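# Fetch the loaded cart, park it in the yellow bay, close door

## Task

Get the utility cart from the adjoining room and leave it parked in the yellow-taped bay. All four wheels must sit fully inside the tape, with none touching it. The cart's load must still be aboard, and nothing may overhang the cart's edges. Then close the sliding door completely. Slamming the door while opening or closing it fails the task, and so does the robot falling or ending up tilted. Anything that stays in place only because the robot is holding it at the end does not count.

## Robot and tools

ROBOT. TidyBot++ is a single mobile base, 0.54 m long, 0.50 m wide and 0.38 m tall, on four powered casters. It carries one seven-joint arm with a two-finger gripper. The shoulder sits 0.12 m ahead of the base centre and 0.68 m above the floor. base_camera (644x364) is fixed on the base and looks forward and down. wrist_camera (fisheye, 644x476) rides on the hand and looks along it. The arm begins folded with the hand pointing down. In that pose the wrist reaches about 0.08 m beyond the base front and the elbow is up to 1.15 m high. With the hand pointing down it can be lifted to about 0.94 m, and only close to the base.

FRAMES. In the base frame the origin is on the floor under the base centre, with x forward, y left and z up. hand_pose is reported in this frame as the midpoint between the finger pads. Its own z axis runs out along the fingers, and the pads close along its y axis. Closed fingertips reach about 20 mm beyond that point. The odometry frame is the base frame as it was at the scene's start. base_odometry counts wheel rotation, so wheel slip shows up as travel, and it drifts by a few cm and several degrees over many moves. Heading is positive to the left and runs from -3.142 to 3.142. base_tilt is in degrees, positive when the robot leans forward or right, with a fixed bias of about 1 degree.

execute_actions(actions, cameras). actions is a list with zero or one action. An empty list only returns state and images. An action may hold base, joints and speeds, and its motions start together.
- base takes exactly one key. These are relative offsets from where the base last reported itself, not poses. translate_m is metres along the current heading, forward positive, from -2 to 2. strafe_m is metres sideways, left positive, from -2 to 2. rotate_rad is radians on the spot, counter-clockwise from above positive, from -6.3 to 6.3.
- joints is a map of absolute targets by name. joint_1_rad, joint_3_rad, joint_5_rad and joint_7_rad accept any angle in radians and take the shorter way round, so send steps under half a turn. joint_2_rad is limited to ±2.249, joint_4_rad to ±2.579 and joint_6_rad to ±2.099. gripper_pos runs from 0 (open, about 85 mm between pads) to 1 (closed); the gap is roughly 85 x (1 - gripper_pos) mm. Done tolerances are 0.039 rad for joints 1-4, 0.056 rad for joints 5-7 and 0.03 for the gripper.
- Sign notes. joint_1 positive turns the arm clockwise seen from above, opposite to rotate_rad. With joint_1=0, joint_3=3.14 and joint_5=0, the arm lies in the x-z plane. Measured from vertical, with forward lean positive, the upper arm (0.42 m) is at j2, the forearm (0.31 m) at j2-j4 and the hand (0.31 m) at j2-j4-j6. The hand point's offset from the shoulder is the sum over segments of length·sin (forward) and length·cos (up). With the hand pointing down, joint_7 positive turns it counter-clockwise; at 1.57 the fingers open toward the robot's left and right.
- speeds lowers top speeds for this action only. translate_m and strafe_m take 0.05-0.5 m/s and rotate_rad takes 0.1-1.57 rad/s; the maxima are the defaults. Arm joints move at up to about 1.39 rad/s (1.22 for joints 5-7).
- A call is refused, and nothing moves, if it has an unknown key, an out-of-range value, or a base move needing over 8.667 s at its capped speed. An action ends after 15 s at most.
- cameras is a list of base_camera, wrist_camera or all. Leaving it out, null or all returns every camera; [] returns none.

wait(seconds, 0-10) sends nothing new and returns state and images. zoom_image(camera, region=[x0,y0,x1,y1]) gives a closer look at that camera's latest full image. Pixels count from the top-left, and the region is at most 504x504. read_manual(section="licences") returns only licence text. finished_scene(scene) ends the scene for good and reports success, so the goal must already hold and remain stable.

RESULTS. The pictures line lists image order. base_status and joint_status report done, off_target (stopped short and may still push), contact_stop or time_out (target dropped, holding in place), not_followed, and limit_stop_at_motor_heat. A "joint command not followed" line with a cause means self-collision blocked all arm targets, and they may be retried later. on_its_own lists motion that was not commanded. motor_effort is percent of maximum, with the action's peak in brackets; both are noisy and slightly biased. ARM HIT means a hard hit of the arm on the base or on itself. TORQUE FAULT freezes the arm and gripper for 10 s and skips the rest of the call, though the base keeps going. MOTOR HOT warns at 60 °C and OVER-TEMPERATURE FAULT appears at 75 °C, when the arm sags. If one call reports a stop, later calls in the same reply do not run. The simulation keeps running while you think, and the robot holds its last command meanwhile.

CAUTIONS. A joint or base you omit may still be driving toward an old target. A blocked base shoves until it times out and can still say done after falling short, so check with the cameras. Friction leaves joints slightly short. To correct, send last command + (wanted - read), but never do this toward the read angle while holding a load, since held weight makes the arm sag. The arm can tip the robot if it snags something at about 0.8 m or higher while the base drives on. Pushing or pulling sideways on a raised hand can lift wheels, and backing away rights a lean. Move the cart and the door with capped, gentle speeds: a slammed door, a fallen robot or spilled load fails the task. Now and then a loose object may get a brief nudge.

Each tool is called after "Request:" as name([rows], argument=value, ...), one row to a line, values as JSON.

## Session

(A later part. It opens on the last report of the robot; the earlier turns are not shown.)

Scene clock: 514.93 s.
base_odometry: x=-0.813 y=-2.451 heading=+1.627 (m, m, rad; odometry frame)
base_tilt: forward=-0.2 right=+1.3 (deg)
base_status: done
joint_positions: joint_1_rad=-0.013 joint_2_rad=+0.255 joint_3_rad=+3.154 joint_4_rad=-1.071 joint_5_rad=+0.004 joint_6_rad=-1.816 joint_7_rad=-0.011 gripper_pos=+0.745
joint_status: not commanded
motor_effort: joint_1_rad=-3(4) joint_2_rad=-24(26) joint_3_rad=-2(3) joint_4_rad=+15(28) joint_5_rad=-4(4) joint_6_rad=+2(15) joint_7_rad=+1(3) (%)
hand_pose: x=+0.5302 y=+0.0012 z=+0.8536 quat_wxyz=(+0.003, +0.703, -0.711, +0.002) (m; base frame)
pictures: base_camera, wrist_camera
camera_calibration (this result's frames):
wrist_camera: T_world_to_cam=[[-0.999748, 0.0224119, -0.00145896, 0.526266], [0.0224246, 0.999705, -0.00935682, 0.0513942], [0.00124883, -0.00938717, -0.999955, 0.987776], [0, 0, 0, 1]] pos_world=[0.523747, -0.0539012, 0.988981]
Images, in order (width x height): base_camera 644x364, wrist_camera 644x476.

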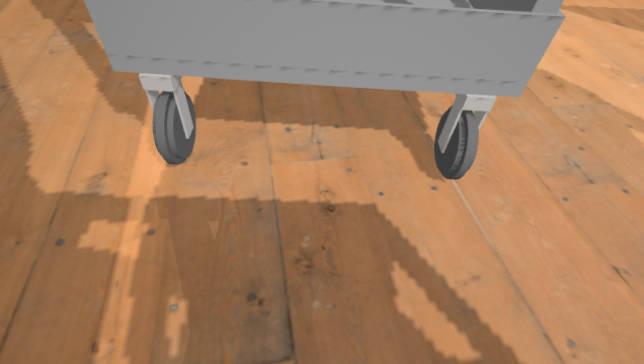

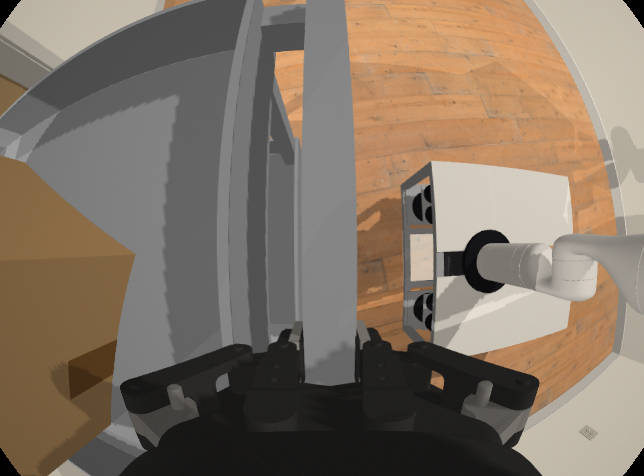

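Request:
execute_actions([
  {"base": {"translate_m": 0.45}, "speeds": {"translate_m": 0.35}},
])

Scene clock: 524.43 s.
base_odometry: x=-0.838 y=-2.002 heading=+1.627 (m, m, rad; odometry frame)
base_tilt: forward=-0.3 right=+1.3 (deg)
base_status: done
joint_positions: joint_1_rad=-0.010 joint_2_rad=+0.252 joint_3_rad=+3.156 joint_4_rad=-1.075 joint_5_rad=+0.004 joint_6_rad=-1.818 joint_7_rad=-0.011 gripper_pos=+0.745
joint_status: not commanded
motor_effort: joint_1_rad=-3(3) joint_2_rad=-25(27) joint_3_rad=-3(3) joint_4_rad=+16(28) joint_5_rad=-4(3) joint_6_rad=+2(14) joint_7_rad=+2(2) (%)
hand_pose: x=+0.5282 y=-0.0008 z=+0.8537 quat_wxyz=(+0.004, +0.702, -0.712, +0.001) (m; base frame)
pictures: base_camera, wrist_camera
camera_calibration (this result's frames):
wrist_camera: T_world_to_cam=[[-0.999622, 0.0274516, 0.0013835, 0.521789], [0.0274365, 0.999574, -0.00995286, 0.0512672], [-0.00165613, -0.00991114, -0.99995, 0.989365], [0, 0, 0, 1]] pos_world=[0.521824, -0.0557636, 0.989104]
Images, in order (width x height): base_camera 644x364, wrist_camera 644x476.

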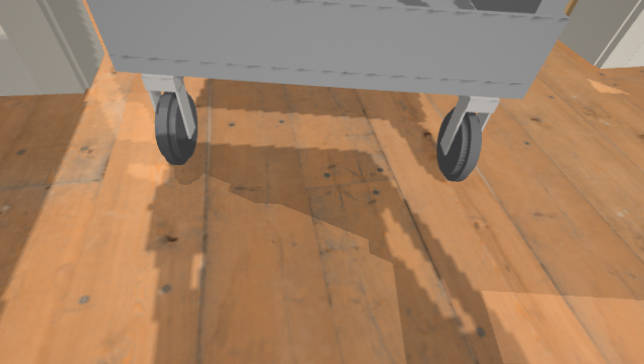

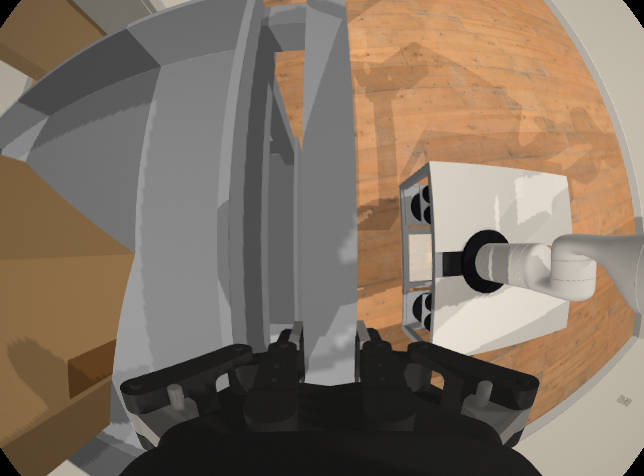

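Request:
execute_actions([
  {"base": {"translate_m": 0.65}, "speeds": {"translate_m": 0.4}},
])

Scene clock: 542.37 s.
base_odometry: x=-0.874 y=-1.352 heading=+1.627 (m, m, rad; odometry frame)
base_tilt: forward=-0.1 right=+1.3 (deg)
base_status: done
joint_positions: joint_1_rad=-0.008 joint_2_rad=+0.254 joint_3_rad=+3.158 joint_4_rad=-1.073 joint_5_rad=+0.004 joint_6_rad=-1.816 joint_7_rad=-0.011 gripper_pos=+0.745
joint_status: not commanded
motor_effort: joint_1_rad=-4(4) joint_2_rad=-23(26) joint_3_rad=-3(3) joint_4_rad=+15(28) joint_5_rad=-4(4) joint_6_rad=+3(15) joint_7_rad=+2(3) (%)
hand_pose: x=+0.5296 y=-0.0026 z=+0.8536 quat_wxyz=(+0.003, +0.700, -0.714, +0.002) (m; base frame)
pictures: base_camera, wrist_camera
camera_calibration (this result's frames):
wrist_camera: T_world_to_cam=[[-0.999478, 0.0322838, -0.000740924, 0.525019], [0.0322898, 0.999423, -0.0104978, 0.0510156], [0.000401589, -0.0105162, -0.999945, 0.98822], [0, 0, 0, 1]] pos_world=[0.522701, -0.0575435, 0.989089]
Images, in order (width x height): base_camera 644x364, wrist_camera 644x476.

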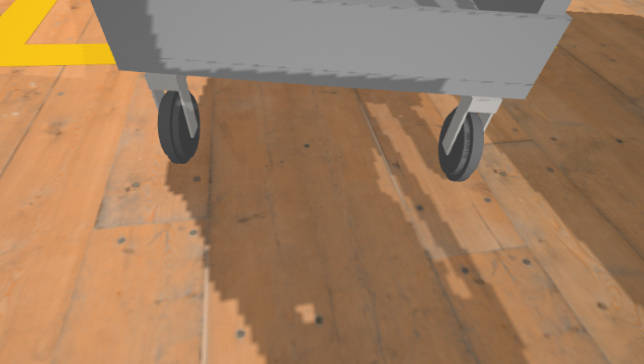

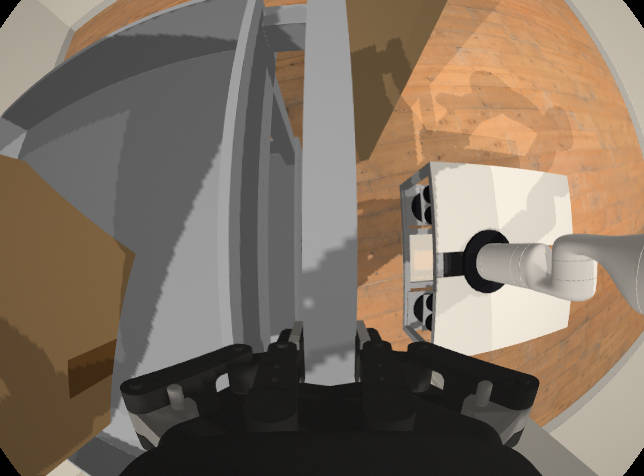

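Request:
execute_actions([
  {"base": {"translate_m": 0.63}, "speeds": {"translate_m": 0.35}, "joints": {"joint_7_rad": 0.19}},
])

Scene clock: 561.40 s.
base_odometry: x=-0.909 y=-0.723 heading=+1.627 (m, m, rad; odometry frame)
base_tilt: forward=-0.1 right=+1.4 (deg)
base_status: done
joint_positions: joint_1_rad=+0.003 joint_2_rad=+0.254 joint_3_rad=+3.173 joint_4_rad=-1.072 joint_5_rad=+0.008 joint_6_rad=-1.810 joint_7_rad=+0.163 gripper_pos=+0.745
joint_status: all done
motor_effort: joint_1_rad=-1(10) joint_2_rad=-23(26) joint_3_rad=-1(7) joint_4_rad=+14(27) joint_5_rad=-2(7) joint_6_rad=+1(14) joint_7_rad=+0(12) (%)
hand_pose: x=+0.5317 y=-0.0135 z=+0.8539 quat_wxyz=(+0.004, +0.751, -0.660, +0.007) (m; base frame)
pictures: base_camera, wrist_camera
camera_calibration (this result's frames):
wrist_camera: T_world_to_cam=[[-0.993263, -0.115767, -0.00524654, 0.526], [-0.115651, 0.993114, -0.018678, 0.147332], [0.00737271, -0.0179454, -0.999812, 0.984412], [0, 0, 0, 1]] pos_world=[0.532237, -0.0677582, 0.989738]
Images, in order (width x height): base_camera 644x364, wrist_camera 644x476.

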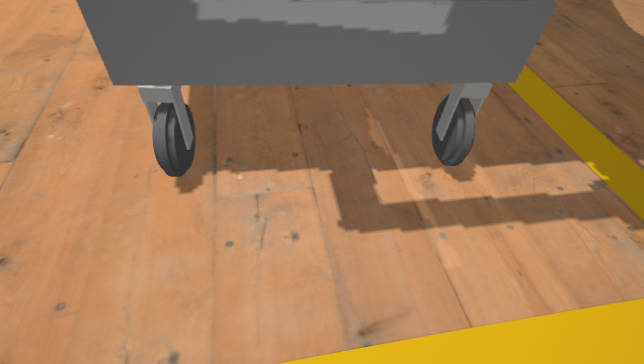

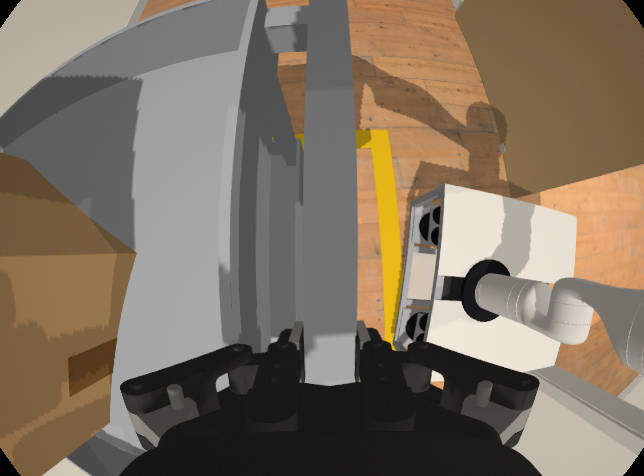

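Request:
execute_actions([
  {"joints": {"joint_4_rad": -0.8, "joint_6_rad": -2.05, "joint_7_rad": 0.165, "gripper_pos": 0.5}},
], cameras=["wrist_camera"])

Scene clock: 628.40 s.
base_odometry: x=-0.909 y=-0.723 heading=+1.627 (m, m, rad; odometry frame)
base_tilt: forward=+0.0 right=+1.2 (deg)
base_status: not commanded
joint_positions: joint_1_rad=-0.004 joint_2_rad=+0.259 joint_3_rad=+3.167 joint_4_rad=-0.811 joint_5_rad=+0.008 joint_6_rad=-2.016 joint_7_rad=+0.163 gripper_pos=+0.500
joint_status: all done
motor_effort: joint_1_rad=+0(2) joint_2_rad=-23(27) joint_3_rad=+0(2) joint_4_rad=+15(20) joint_5_rad=+0(3) joint_6_rad=+1(4) joint_7_rad=+0(0) (%)
hand_pose: x=+0.5201 y=-0.0077 z=+0.9287 quat_wxyz=(-0.013, +0.754, -0.656, +0.026) (m; base frame)
pictures: wrist_camera
camera_calibration (this result's frames):
wrist_camera: T_world_to_cam=[[-0.990399, -0.126763, -0.0551422, 0.560277], [-0.125595, 0.991787, -0.024176, 0.151956], [0.057754, -0.0170183, -0.998186, 1.03172], [0, 0, 0, 1]] pos_world=[0.514397, -0.0621272, 1.06442]
Images, in order (width x height): wrist_camera 644x476.

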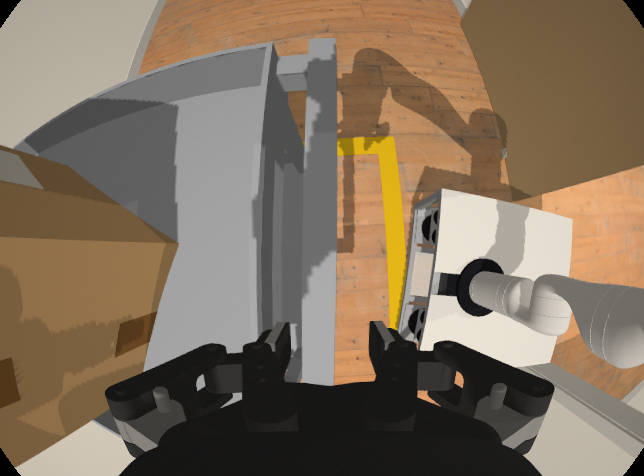

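Request:
execute_actions([
  {"base": {"rotate_rad": -1.384}, "speeds": {"rotate_rad": 1.0}, "joints": {"joint_1_rad": 0.77, "joint_2_rad": -0.83, "joint_3_rad": 3.128, "joint_4_rad": -1.75, "joint_6_rad": -0.63, "joint_7_rad": 1.6, "gripper_pos": 0.3}},
])

Scene clock: 637.40 s.
base_odometry: x=-0.909 y=-0.723 heading=+0.244 (m, m, rad; odometry frame)
base_tilt: forward=-0.3 right=+1.3 (deg)
base_status: done
joint_positions: joint_1_rad=+0.759 joint_2_rad=-0.822 joint_3_rad=+3.142 joint_4_rad=-1.737 joint_5_rad=+0.008 joint_6_rad=-0.664 joint_7_rad=+1.573 gripper_pos=+0.300
joint_status: all done
motor_effort: joint_1_rad=+0(2) joint_2_rad=+7(24) joint_3_rad=+1(1) joint_4_rad=+19(19) joint_5_rad=-1(1) joint_6_rad=+10(9) joint_7_rad=+1(0) (%)
hand_pose: x=+0.3017 y=-0.1742 z=+1.1574 quat_wxyz=(+0.265, +0.660, -0.262, +0.652) (m; base frame)
pictures: base_camera, wrist_camera
camera_calibration (this result's frames):
wrist_camera: T_world_to_cam=[[-0.690963, -0.722878, -0.00423538, 0.0824382], [-0.00137462, 0.00717283, -0.999973, 1.21554], [0.722889, -0.690939, -0.00594984, -0.196672], [0, 0, 0, 1]] pos_world=[0.200805, -0.0850146, 1.21469]
Images, in order (width x height): base_camera 644x364, wrist_camera 644x476.

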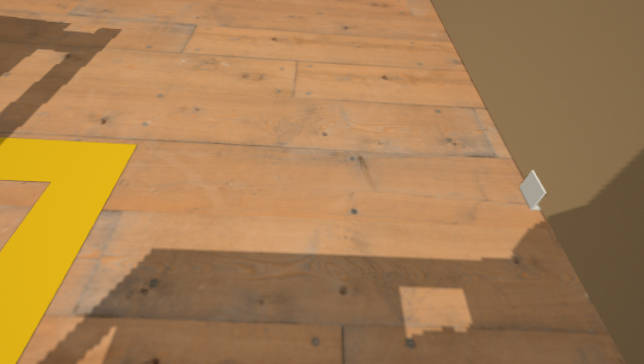

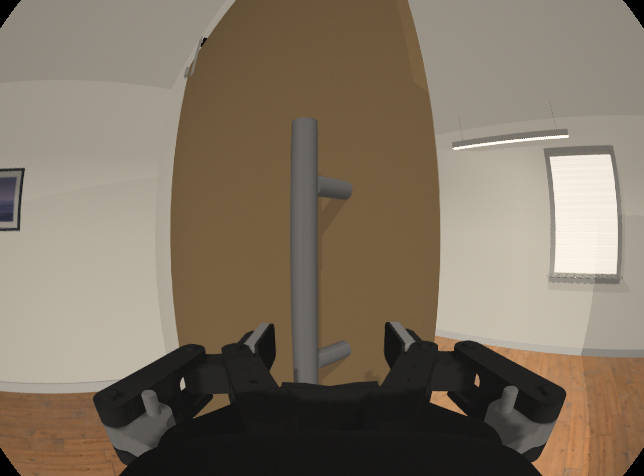

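Request:
execute_actions(actions=[])

Scene clock: 651.27 s.
base_odometry: x=-0.909 y=-0.723 heading=+0.244 (m, m, rad; odometry frame)
base_tilt: forward=-0.2 right=+1.3 (deg)
base_status: done
joint_positions: joint_1_rad=+0.759 joint_2_rad=-0.822 joint_3_rad=+3.142 joint_4_rad=-1.737 joint_5_rad=+0.008 joint_6_rad=-0.664 joint_7_rad=+1.573 gripper_pos=+0.300
joint_status: all done
motor_effort: joint_1_rad=+0(2) joint_2_rad=+8(24) joint_3_rad=+0(1) joint_4_rad=+19(19) joint_5_rad=+0(1) joint_6_rad=+9(9) joint_7_rad=+0(0) (%)
hand_pose: x=+0.3017 y=-0.1742 z=+1.1574 quat_wxyz=(+0.265, +0.660, -0.262, +0.652) (m; base frame)
pictures: base_camera, wrist_camera
camera_calibration (this result's frames):
wrist_camera: T_world_to_cam=[[-0.690963, -0.722878, -0.00423517, 0.0824381], [-0.00137528, 0.00717316, -0.999973, 1.21554], [0.722889, -0.690939, -0.00595055, -0.196671], [0, 0, 0, 1]] pos_world=[0.200805, -0.0850145, 1.21469]
Images, in order (width x height): base_camera 644x364, wrist_camera 644x476.

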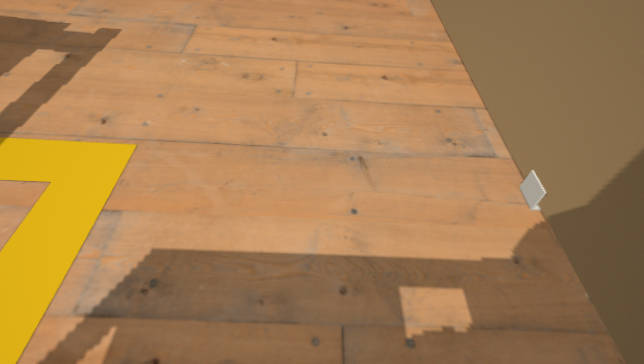

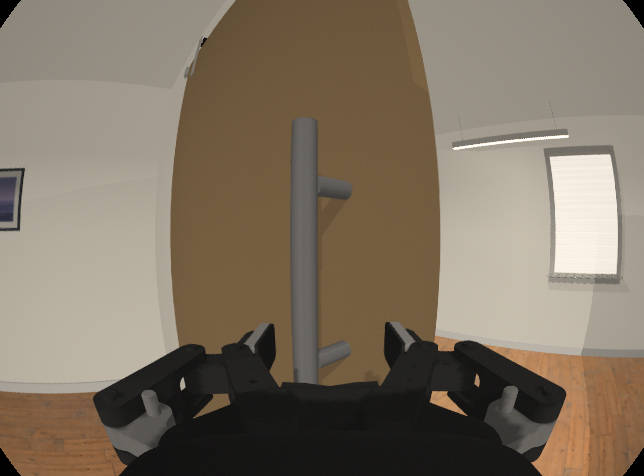

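Request:
execute_actions([
  {"joints": {"joint_1_rad": 0.69, "joint_2_rad": -0.575, "joint_6_rad": -0.385}},
], cameras=["wrist_camera"])

Scene clock: 657.80 s.
base_odometry: x=-0.909 y=-0.723 heading=+0.244 (m, m, rad; odometry frame)
base_tilt: forward=-0.1 right=+1.3 (deg)
base_status: not commanded
joint_positions: joint_1_rad=+0.703 joint_2_rad=-0.572 joint_3_rad=+3.142 joint_4_rad=-1.742 joint_5_rad=+0.008 joint_6_rad=-0.421 joint_7_rad=+1.573 gripper_pos=+0.300
joint_status: all done
motor_effort: joint_1_rad=+0(0) joint_2_rad=-1(10) joint_3_rad=+0(1) joint_4_rad=+22(22) joint_5_rad=+0(1) joint_6_rad=+10(10) joint_7_rad=+0(0) (%)
hand_pose: x=+0.4033 y=-0.2412 z=+1.1522 quat_wxyz=(+0.245, +0.671, -0.244, +0.656) (m; base frame)
pictures: wrist_camera
camera_calibration (this result's frames):
wrist_camera: T_world_to_cam=[[-0.648289, -0.761388, -0.00308607, 0.0763588], [-0.0112326, 0.0136167, -0.999844, 1.21634], [0.761311, -0.648154, -0.01738, -0.308493], [0, 0, 0, 1]] pos_world=[0.298025, -0.158375, 1.21103]
Images, in order (width x height): wrist_camera 644x476.

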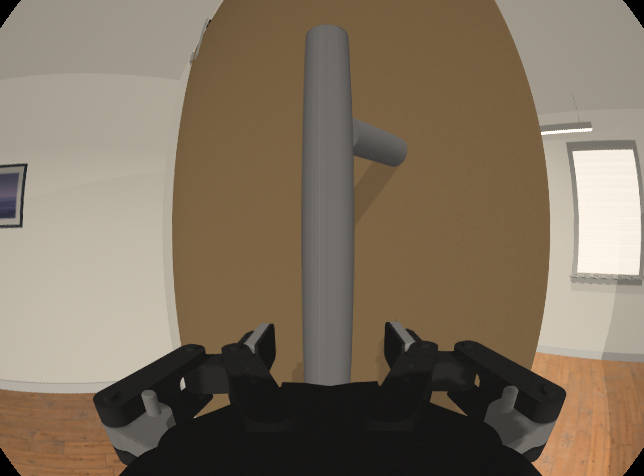

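Bar centred and 52 px wide. Grip.

Request:
execute_actions([
  {"joints": {"gripper_pos": 1.0}},
], cameras=["wrist_camera"])

Scene clock: 662.10 s.
base_odometry: x=-0.909 y=-0.723 heading=+0.244 (m, m, rad; odometry frame)
base_tilt: forward=-0.1 right=+1.3 (deg)
base_status: not commanded
joint_positions: joint_1_rad=+0.702 joint_2_rad=-0.574 joint_3_rad=+3.140 joint_4_rad=-1.743 joint_5_rad=+0.008 joint_6_rad=-0.421 joint_7_rad=+1.573 gripper_pos=+0.754
joint_status: gripper_pos off_target (ended at +0.754, target +1.000)
motor_effort: joint_1_rad=-1(3) joint_2_rad=-1(3) joint_3_rad=-2(4) joint_4_rad=+22(23) joint_5_rad=+0(1) joint_6_rad=+10(12) joint_7_rad=+1(1) (%)
hand_pose: x=+0.4040 y=-0.2393 z=+1.1522 quat_wxyz=(+0.245, +0.671, -0.243, +0.656) (m; base frame)
pictures: wrist_camera
camera_calibration (this result's frames):
wrist_camera: T_world_to_cam=[[-0.645547, -0.763717, -0.00218492, 0.0754964], [-0.0111261, 0.012265, -0.999863, 1.21603], [0.763639, -0.645434, -0.0164148, -0.309163], [0, 0, 0, 1]] pos_world=[0.298356, -0.156801, 1.21095]
Images, in order (width x height): wrist_camera 644x476.

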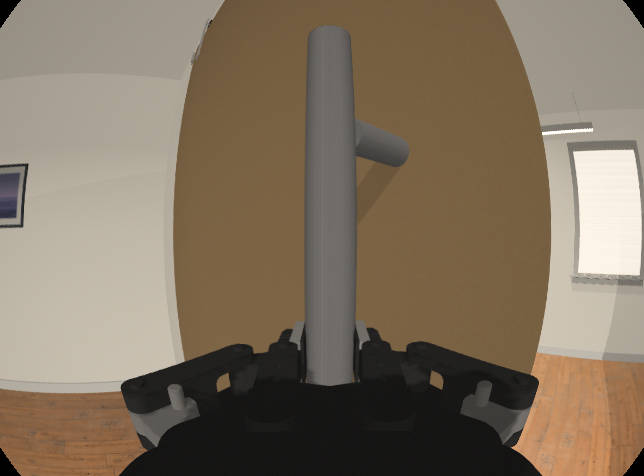

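Request:
execute_actions([
  {"base": {"translate_m": -0.56}, "speeds": {"translate_m": 0.25}},
])

Scene clock: 668.87 s.
base_odometry: x=-1.453 y=-0.858 heading=+0.243 (m, m, rad; odometry frame)
base_tilt: forward=-0.1 right=+1.4 (deg)
base_status: done
joint_positions: joint_1_rad=+0.685 joint_2_rad=-0.565 joint_3_rad=+3.134 joint_4_rad=-1.760 joint_5_rad=+0.003 joint_6_rad=-0.377 joint_7_rad=+1.573 gripper_pos=+0.755
joint_status: not commanded
motor_effort: joint_1_rad=-1(6) joint_2_rad=-2(19) joint_3_rad=-1(8) joint_4_rad=+25(26) joint_5_rad=-1(4) joint_6_rad=+12(13) joint_7_rad=+0(3) (%)
hand_pose: x=+0.4149 y=-0.2354 z=+1.1523 quat_wxyz=(+0.239, +0.668, -0.233, +0.665) (m; base frame)
pictures: base_camera, wrist_camera
camera_calibration (this result's frames):
wrist_camera: T_world_to_cam=[[-0.627687, -0.778459, -0.00337207, 0.0760518], [0.00328535, 0.00168265, -0.999993, 1.20785], [0.778459, -0.627693, 0.00150133, -0.337651], [0, 0, 0, 1]] pos_world=[0.306616, -0.154771, 1.2086]
Images, in order (width x height): base_camera 644x364, wrist_camera 644x476.

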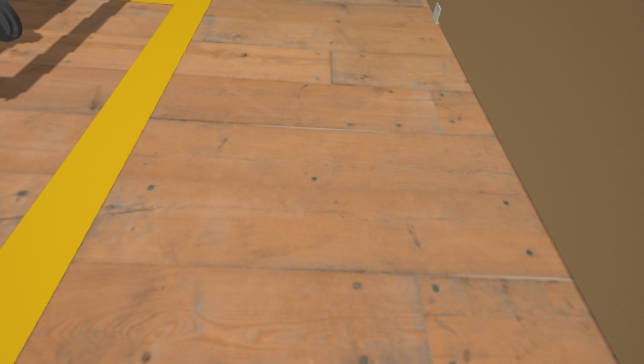

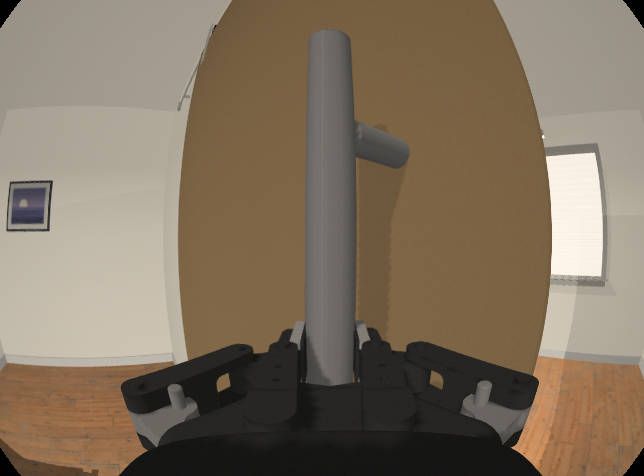

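Request:
execute_actions([
  {"base": {"translate_m": -0.18}, "speeds": {"translate_m": 0.12}},
])

Scene clock: 674.20 s.
base_odometry: x=-1.628 y=-0.901 heading=+0.242 (m, m, rad; odometry frame)
base_tilt: forward=-0.1 right=+1.3 (deg)
base_status: done
joint_positions: joint_1_rad=+0.683 joint_2_rad=-0.554 joint_3_rad=+3.129 joint_4_rad=-1.755 joint_5_rad=+0.003 joint_6_rad=-0.373 joint_7_rad=+1.573 gripper_pos=+0.755
joint_status: not commanded
motor_effort: joint_1_rad=-1(4) joint_2_rad=-4(14) joint_3_rad=-2(5) joint_4_rad=+24(25) joint_5_rad=+0(3) joint_6_rad=+12(13) joint_7_rad=+1(2) (%)
hand_pose: x=+0.4211 y=-0.2352 z=+1.1523 quat_wxyz=(+0.237, +0.670, -0.230, +0.665) (m; base frame)
pictures: base_camera, wrist_camera
camera_calibration (this result's frames):
wrist_camera: T_world_to_cam=[[-0.622203, -0.782856, -0.00044893, 0.0734071], [-0.000249665, 0.000771882, -1, 1.2091], [0.782856, -0.622203, -0.000675719, -0.340378], [0, 0, 0, 1]] pos_world=[0.312443, -0.15525, 1.2089]
Images, in order (width x height): base_camera 644x364, wrist_camera 644x476.

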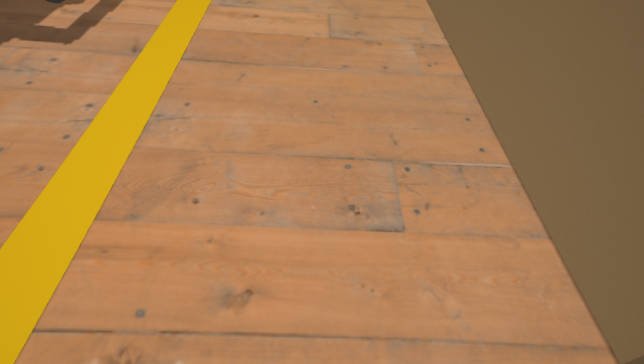

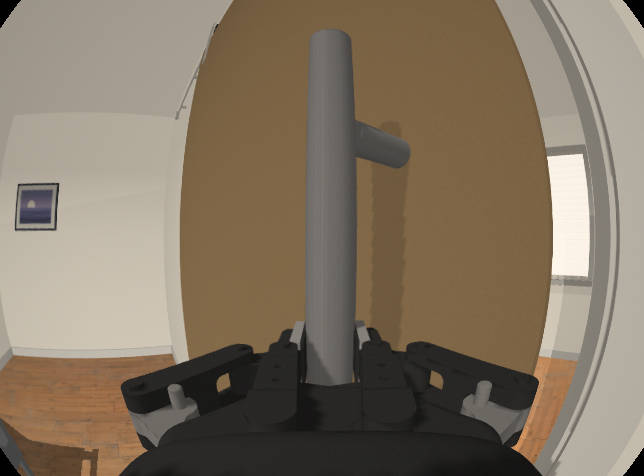

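Request:
execute_actions([
  {"base": {"translate_m": -0.125}, "speeds": {"translate_m": 0.05}},
])

Scene clock: 683.83 s.
base_odometry: x=-1.749 y=-0.931 heading=+0.241 (m, m, rad; odometry frame)
base_tilt: forward=-0.2 right=+1.3 (deg)
base_status: done
joint_positions: joint_1_rad=+0.674 joint_2_rad=-0.501 joint_3_rad=+3.105 joint_4_rad=-1.728 joint_5_rad=+0.003 joint_6_rad=-0.356 joint_7_rad=+1.573 gripper_pos=+0.755
joint_status: not commanded
motor_effort: joint_1_rad=+3(6) joint_2_rad=-15(20) joint_3_rad=+5(7) joint_4_rad=+16(24) joint_5_rad=+3(5) joint_6_rad=+1(12) joint_7_rad=+3(2) (%)
hand_pose: x=+0.4491 y=-0.2349 z=+1.1524 quat_wxyz=(+0.229, +0.678, -0.217, +0.664) (m; base frame)
pictures: base_camera, wrist_camera
camera_calibration (this result's frames):
wrist_camera: T_world_to_cam=[[-0.597733, -0.801628, 0.0104443, 0.0630898], [-0.014536, -0.00218876, -0.999892, 1.21478], [0.801564, -0.59782, -0.0103442, -0.353557], [0, 0, 0, 1]] pos_world=[0.338767, -0.15813, 1.21033]
Images, in order (width x height): base_camera 644x364, wrist_camera 644x476.

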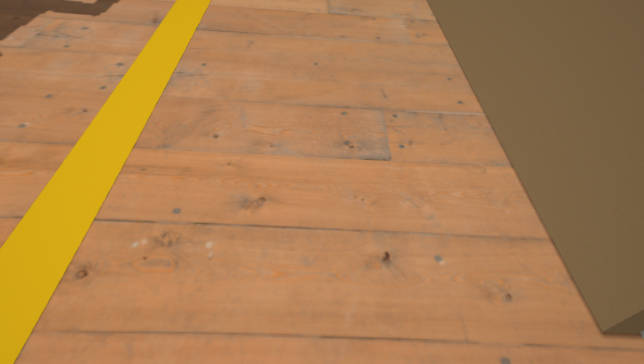

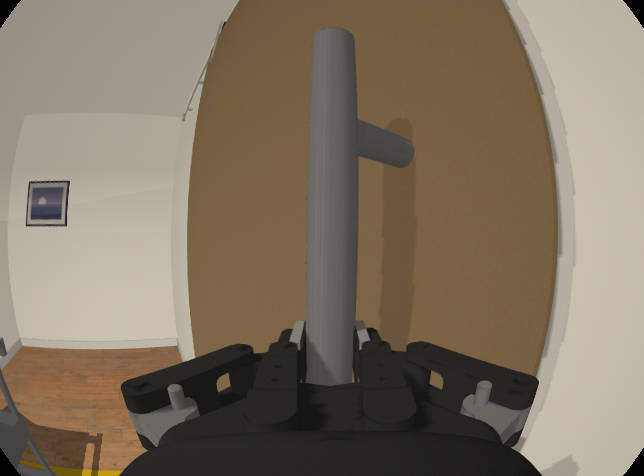

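Request:
execute_actions([
  {"base": {"translate_m": -0.035}, "speeds": {"translate_m": 0.05}},
])

Scene clock: 688.07 s.
base_odometry: x=-1.782 y=-0.939 heading=+0.241 (m, m, rad; odometry frame)
base_tilt: forward=-0.2 right=+1.4 (deg)
base_status: done
joint_positions: joint_1_rad=+0.655 joint_2_rad=-0.442 joint_3_rad=+3.084 joint_4_rad=-1.707 joint_5_rad=-0.002 joint_6_rad=-0.316 joint_7_rad=+1.573 gripper_pos=+0.756
joint_status: not commanded
motor_effort: joint_1_rad=+6(9) joint_2_rad=-28(33) joint_3_rad=+9(11) joint_4_rad=+12(18) joint_5_rad=+4(5) joint_6_rad=-5(7) joint_7_rad=+3(3) (%)
hand_pose: x=+0.4813 y=-0.2333 z=+1.1527 quat_wxyz=(+0.217, +0.682, -0.202, +0.669) (m; base frame)
pictures: base_camera, wrist_camera
camera_calibration (this result's frames):
wrist_camera: T_world_to_cam=[[-0.564765, -0.825155, 0.0126343, 0.0597477], [-0.0142788, -0.00553675, -0.999883, 1.21468], [0.825128, -0.564879, -0.00865528, -0.384061], [0, 0, 0, 1]] pos_world=[0.367987, -0.160922, 1.21045]
Images, in order (width x height): base_camera 644x364, wrist_camera 644x476.

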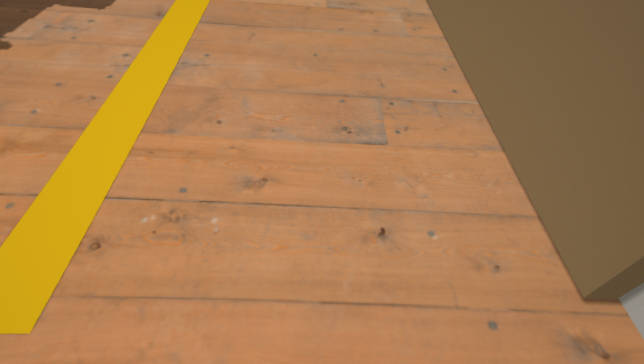

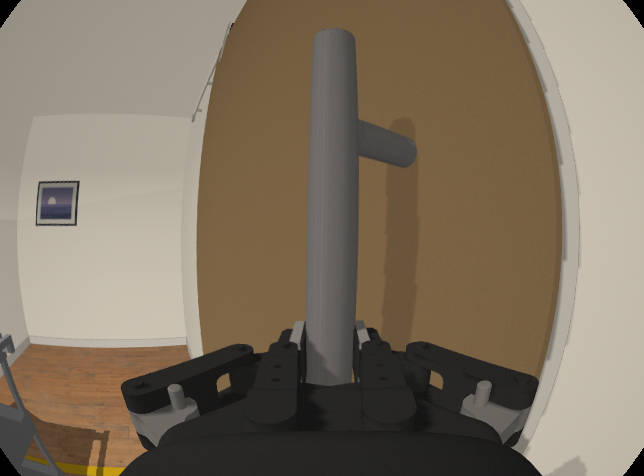

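Request:
execute_actions([
  {"joints": {"joint_1_rad": 0.66, "joint_2_rad": -0.455, "joint_3_rad": 3.088, "joint_4_rad": -1.71, "joint_6_rad": -0.316, "gripper_pos": 0.3}},
], cameras=["wrist_camera"])

Scene clock: 693.20 s.
base_odometry: x=-1.783 y=-0.939 heading=+0.241 (m, m, rad; odometry frame)
base_tilt: forward=-0.2 right=+1.3 (deg)
base_status: not commanded
joint_positions: joint_1_rad=+0.662 joint_2_rad=-0.469 joint_3_rad=+3.094 joint_4_rad=-1.713 joint_5_rad=-0.002 joint_6_rad=-0.316 joint_7_rad=+1.573 gripper_pos=+0.300
joint_status: all done
motor_effort: joint_1_rad=+0(7) joint_2_rad=-4(30) joint_3_rad=+1(10) joint_4_rad=+22(24) joint_5_rad=+0(4) joint_6_rad=+10(10) joint_7_rad=+0(2) (%)
hand_pose: x=+0.4664 y=-0.2335 z=+1.1608 quat_wxyz=(+0.224, +0.672, -0.207, +0.675) (m; base frame)
pictures: wrist_camera
camera_calibration (this result's frames):
wrist_camera: T_world_to_cam=[[-0.578778, -0.81543, 0.00942559, 0.0635908], [0.00477868, -0.0149494, -0.999877, 1.21145], [0.815471, -0.578662, 0.0125491, -0.395123], [0, 0, 0, 1]] pos_world=[0.353227, -0.158678, 1.21566]
Images, in order (width x height): wrist_camera 644x476.

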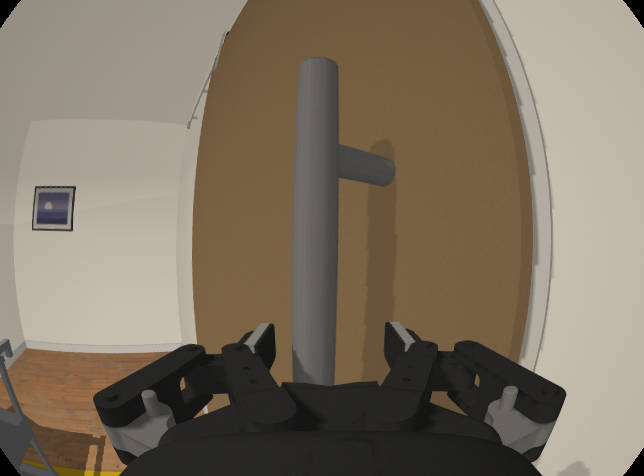

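Request:
zoom_image(camera="wrist_camera", region=[0, 320, 200, 476])

Request:
execute_actions([
  {"joints": {"joint_2_rad": -0.62, "joint_6_rad": -0.49}},
], cameras=["wrist_camera"])

Region (0, 320, 200, 476) of wrist_camera's 644x476 image, scaled by 2.520; it fills the top 393 rows of this view, and the rest is white.

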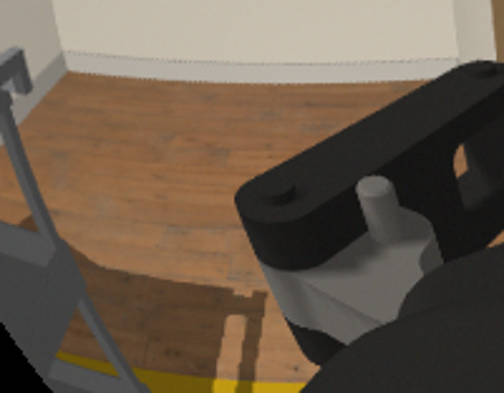

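Scene clock: 700.70 s.
base_odometry: x=-1.783 y=-0.939 heading=+0.241 (m, m, rad; odometry frame)
base_tilt: forward=-0.2 right=+1.3 (deg)
base_status: not commanded
joint_positions: joint_1_rad=+0.662 joint_2_rad=-0.623 joint_3_rad=+3.094 joint_4_rad=-1.713 joint_5_rad=-0.002 joint_6_rad=-0.455 joint_7_rad=+1.573 gripper_pos=+0.300
joint_status: all done
motor_effort: joint_1_rad=+0(0) joint_2_rad=+1(6) joint_3_rad=+1(1) joint_4_rad=+21(22) joint_5_rad=-1(0) joint_6_rad=+10(9) joint_7_rad=+0(0) (%)
hand_pose: x=+0.4075 y=-0.1887 z=+1.1761 quat_wxyz=(+0.229, +0.668, -0.204, +0.678) (m; base frame)
pictures: wrist_camera
camera_calibration (this result's frames):
wrist_camera: T_world_to_cam=[[-0.581425, -0.813447, 0.0157785, 0.0598099], [0.0131578, -0.0287921, -0.999499, 1.22126], [0.813494, -0.580926, 0.0274436, -0.338504], [0, 0, 0, 1]] pos_world=[0.294076, -0.112831, 1.22899]
Images, in order (width x height): wrist_camera 644x476.

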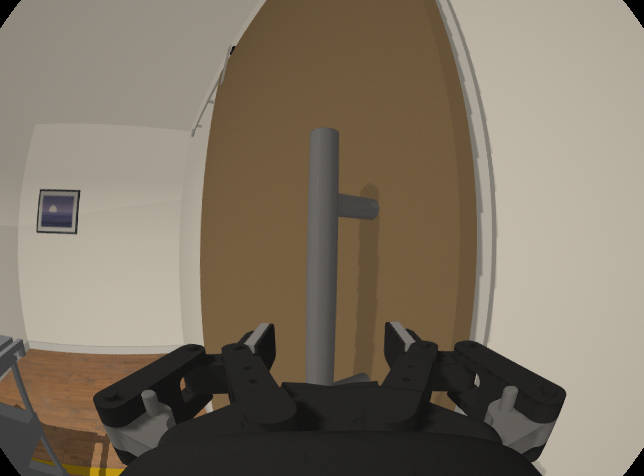

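Request:
execute_actions([
  {"joints": {"joint_1_rad": -0.3, "joint_6_rad": -1.15}},
])

Scene clock: 707.67 s.
base_odometry: x=-1.783 y=-0.939 heading=+0.241 (m, m, rad; odometry frame)
base_tilt: forward=-0.2 right=+1.2 (deg)
base_status: not commanded
joint_positions: joint_1_rad=-0.288 joint_2_rad=-0.623 joint_3_rad=+3.094 joint_4_rad=-1.713 joint_5_rad=-0.002 joint_6_rad=-1.116 joint_7_rad=+1.573 gripper_pos=+0.300
joint_status: all done
motor_effort: joint_1_rad=-1(0) joint_2_rad=+2(3) joint_3_rad=+1(1) joint_4_rad=+20(21) joint_5_rad=-1(0) joint_6_rad=+8(10) joint_7_rad=+0(0) (%)
hand_pose: x=+0.3844 y=+0.1008 z=+0.9835 quat_wxyz=(-0.062, +0.880, +0.152, +0.447) (m; base frame)
pictures: base_camera, wrist_camera
camera_calibration (this result's frames):
wrist_camera: T_world_to_cam=[[0.317614, -0.948076, 0.0165306, -0.0478384], [-0.556919, -0.200626, -0.805972, 1.08348], [0.767439, 0.246782, -0.591723, 0.397021], [0, 0, 0, 1]] pos_world=[0.313914, 0.0740416, 1.10897]
Images, in order (width x height): base_camera 644x364, wrist_camera 644x476.

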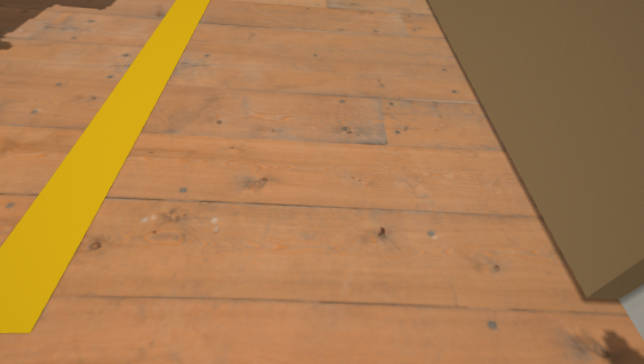

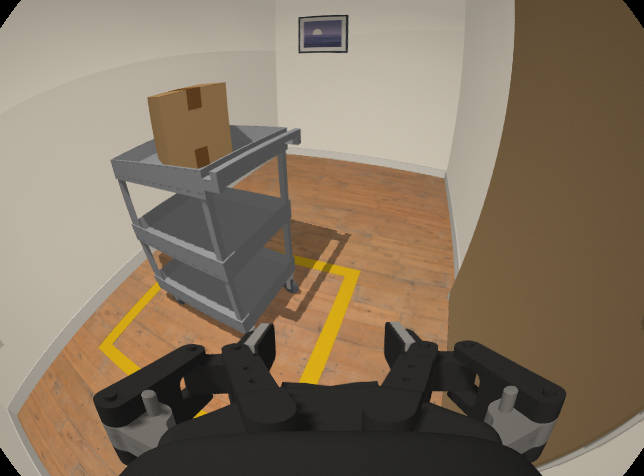

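Request:
zoom_image(camera="wrist_camera", region=[90, 70, 370, 370])

Region (90, 70, 370, 370) of wrist_camera's 644x476 image, scaled by 1.680; it fills the left 470 columns of this view, and the rest is white.

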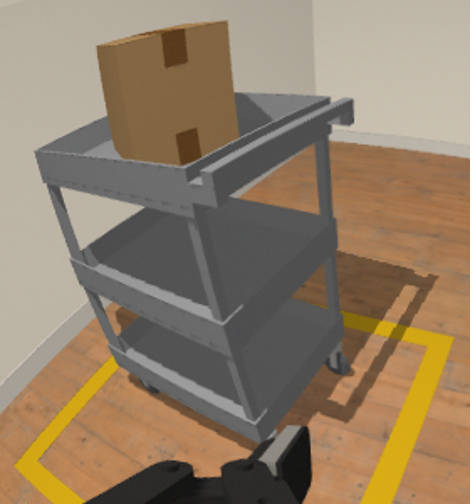

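Request:
finished_scene(scene=2)

The scene is finished: the task was done.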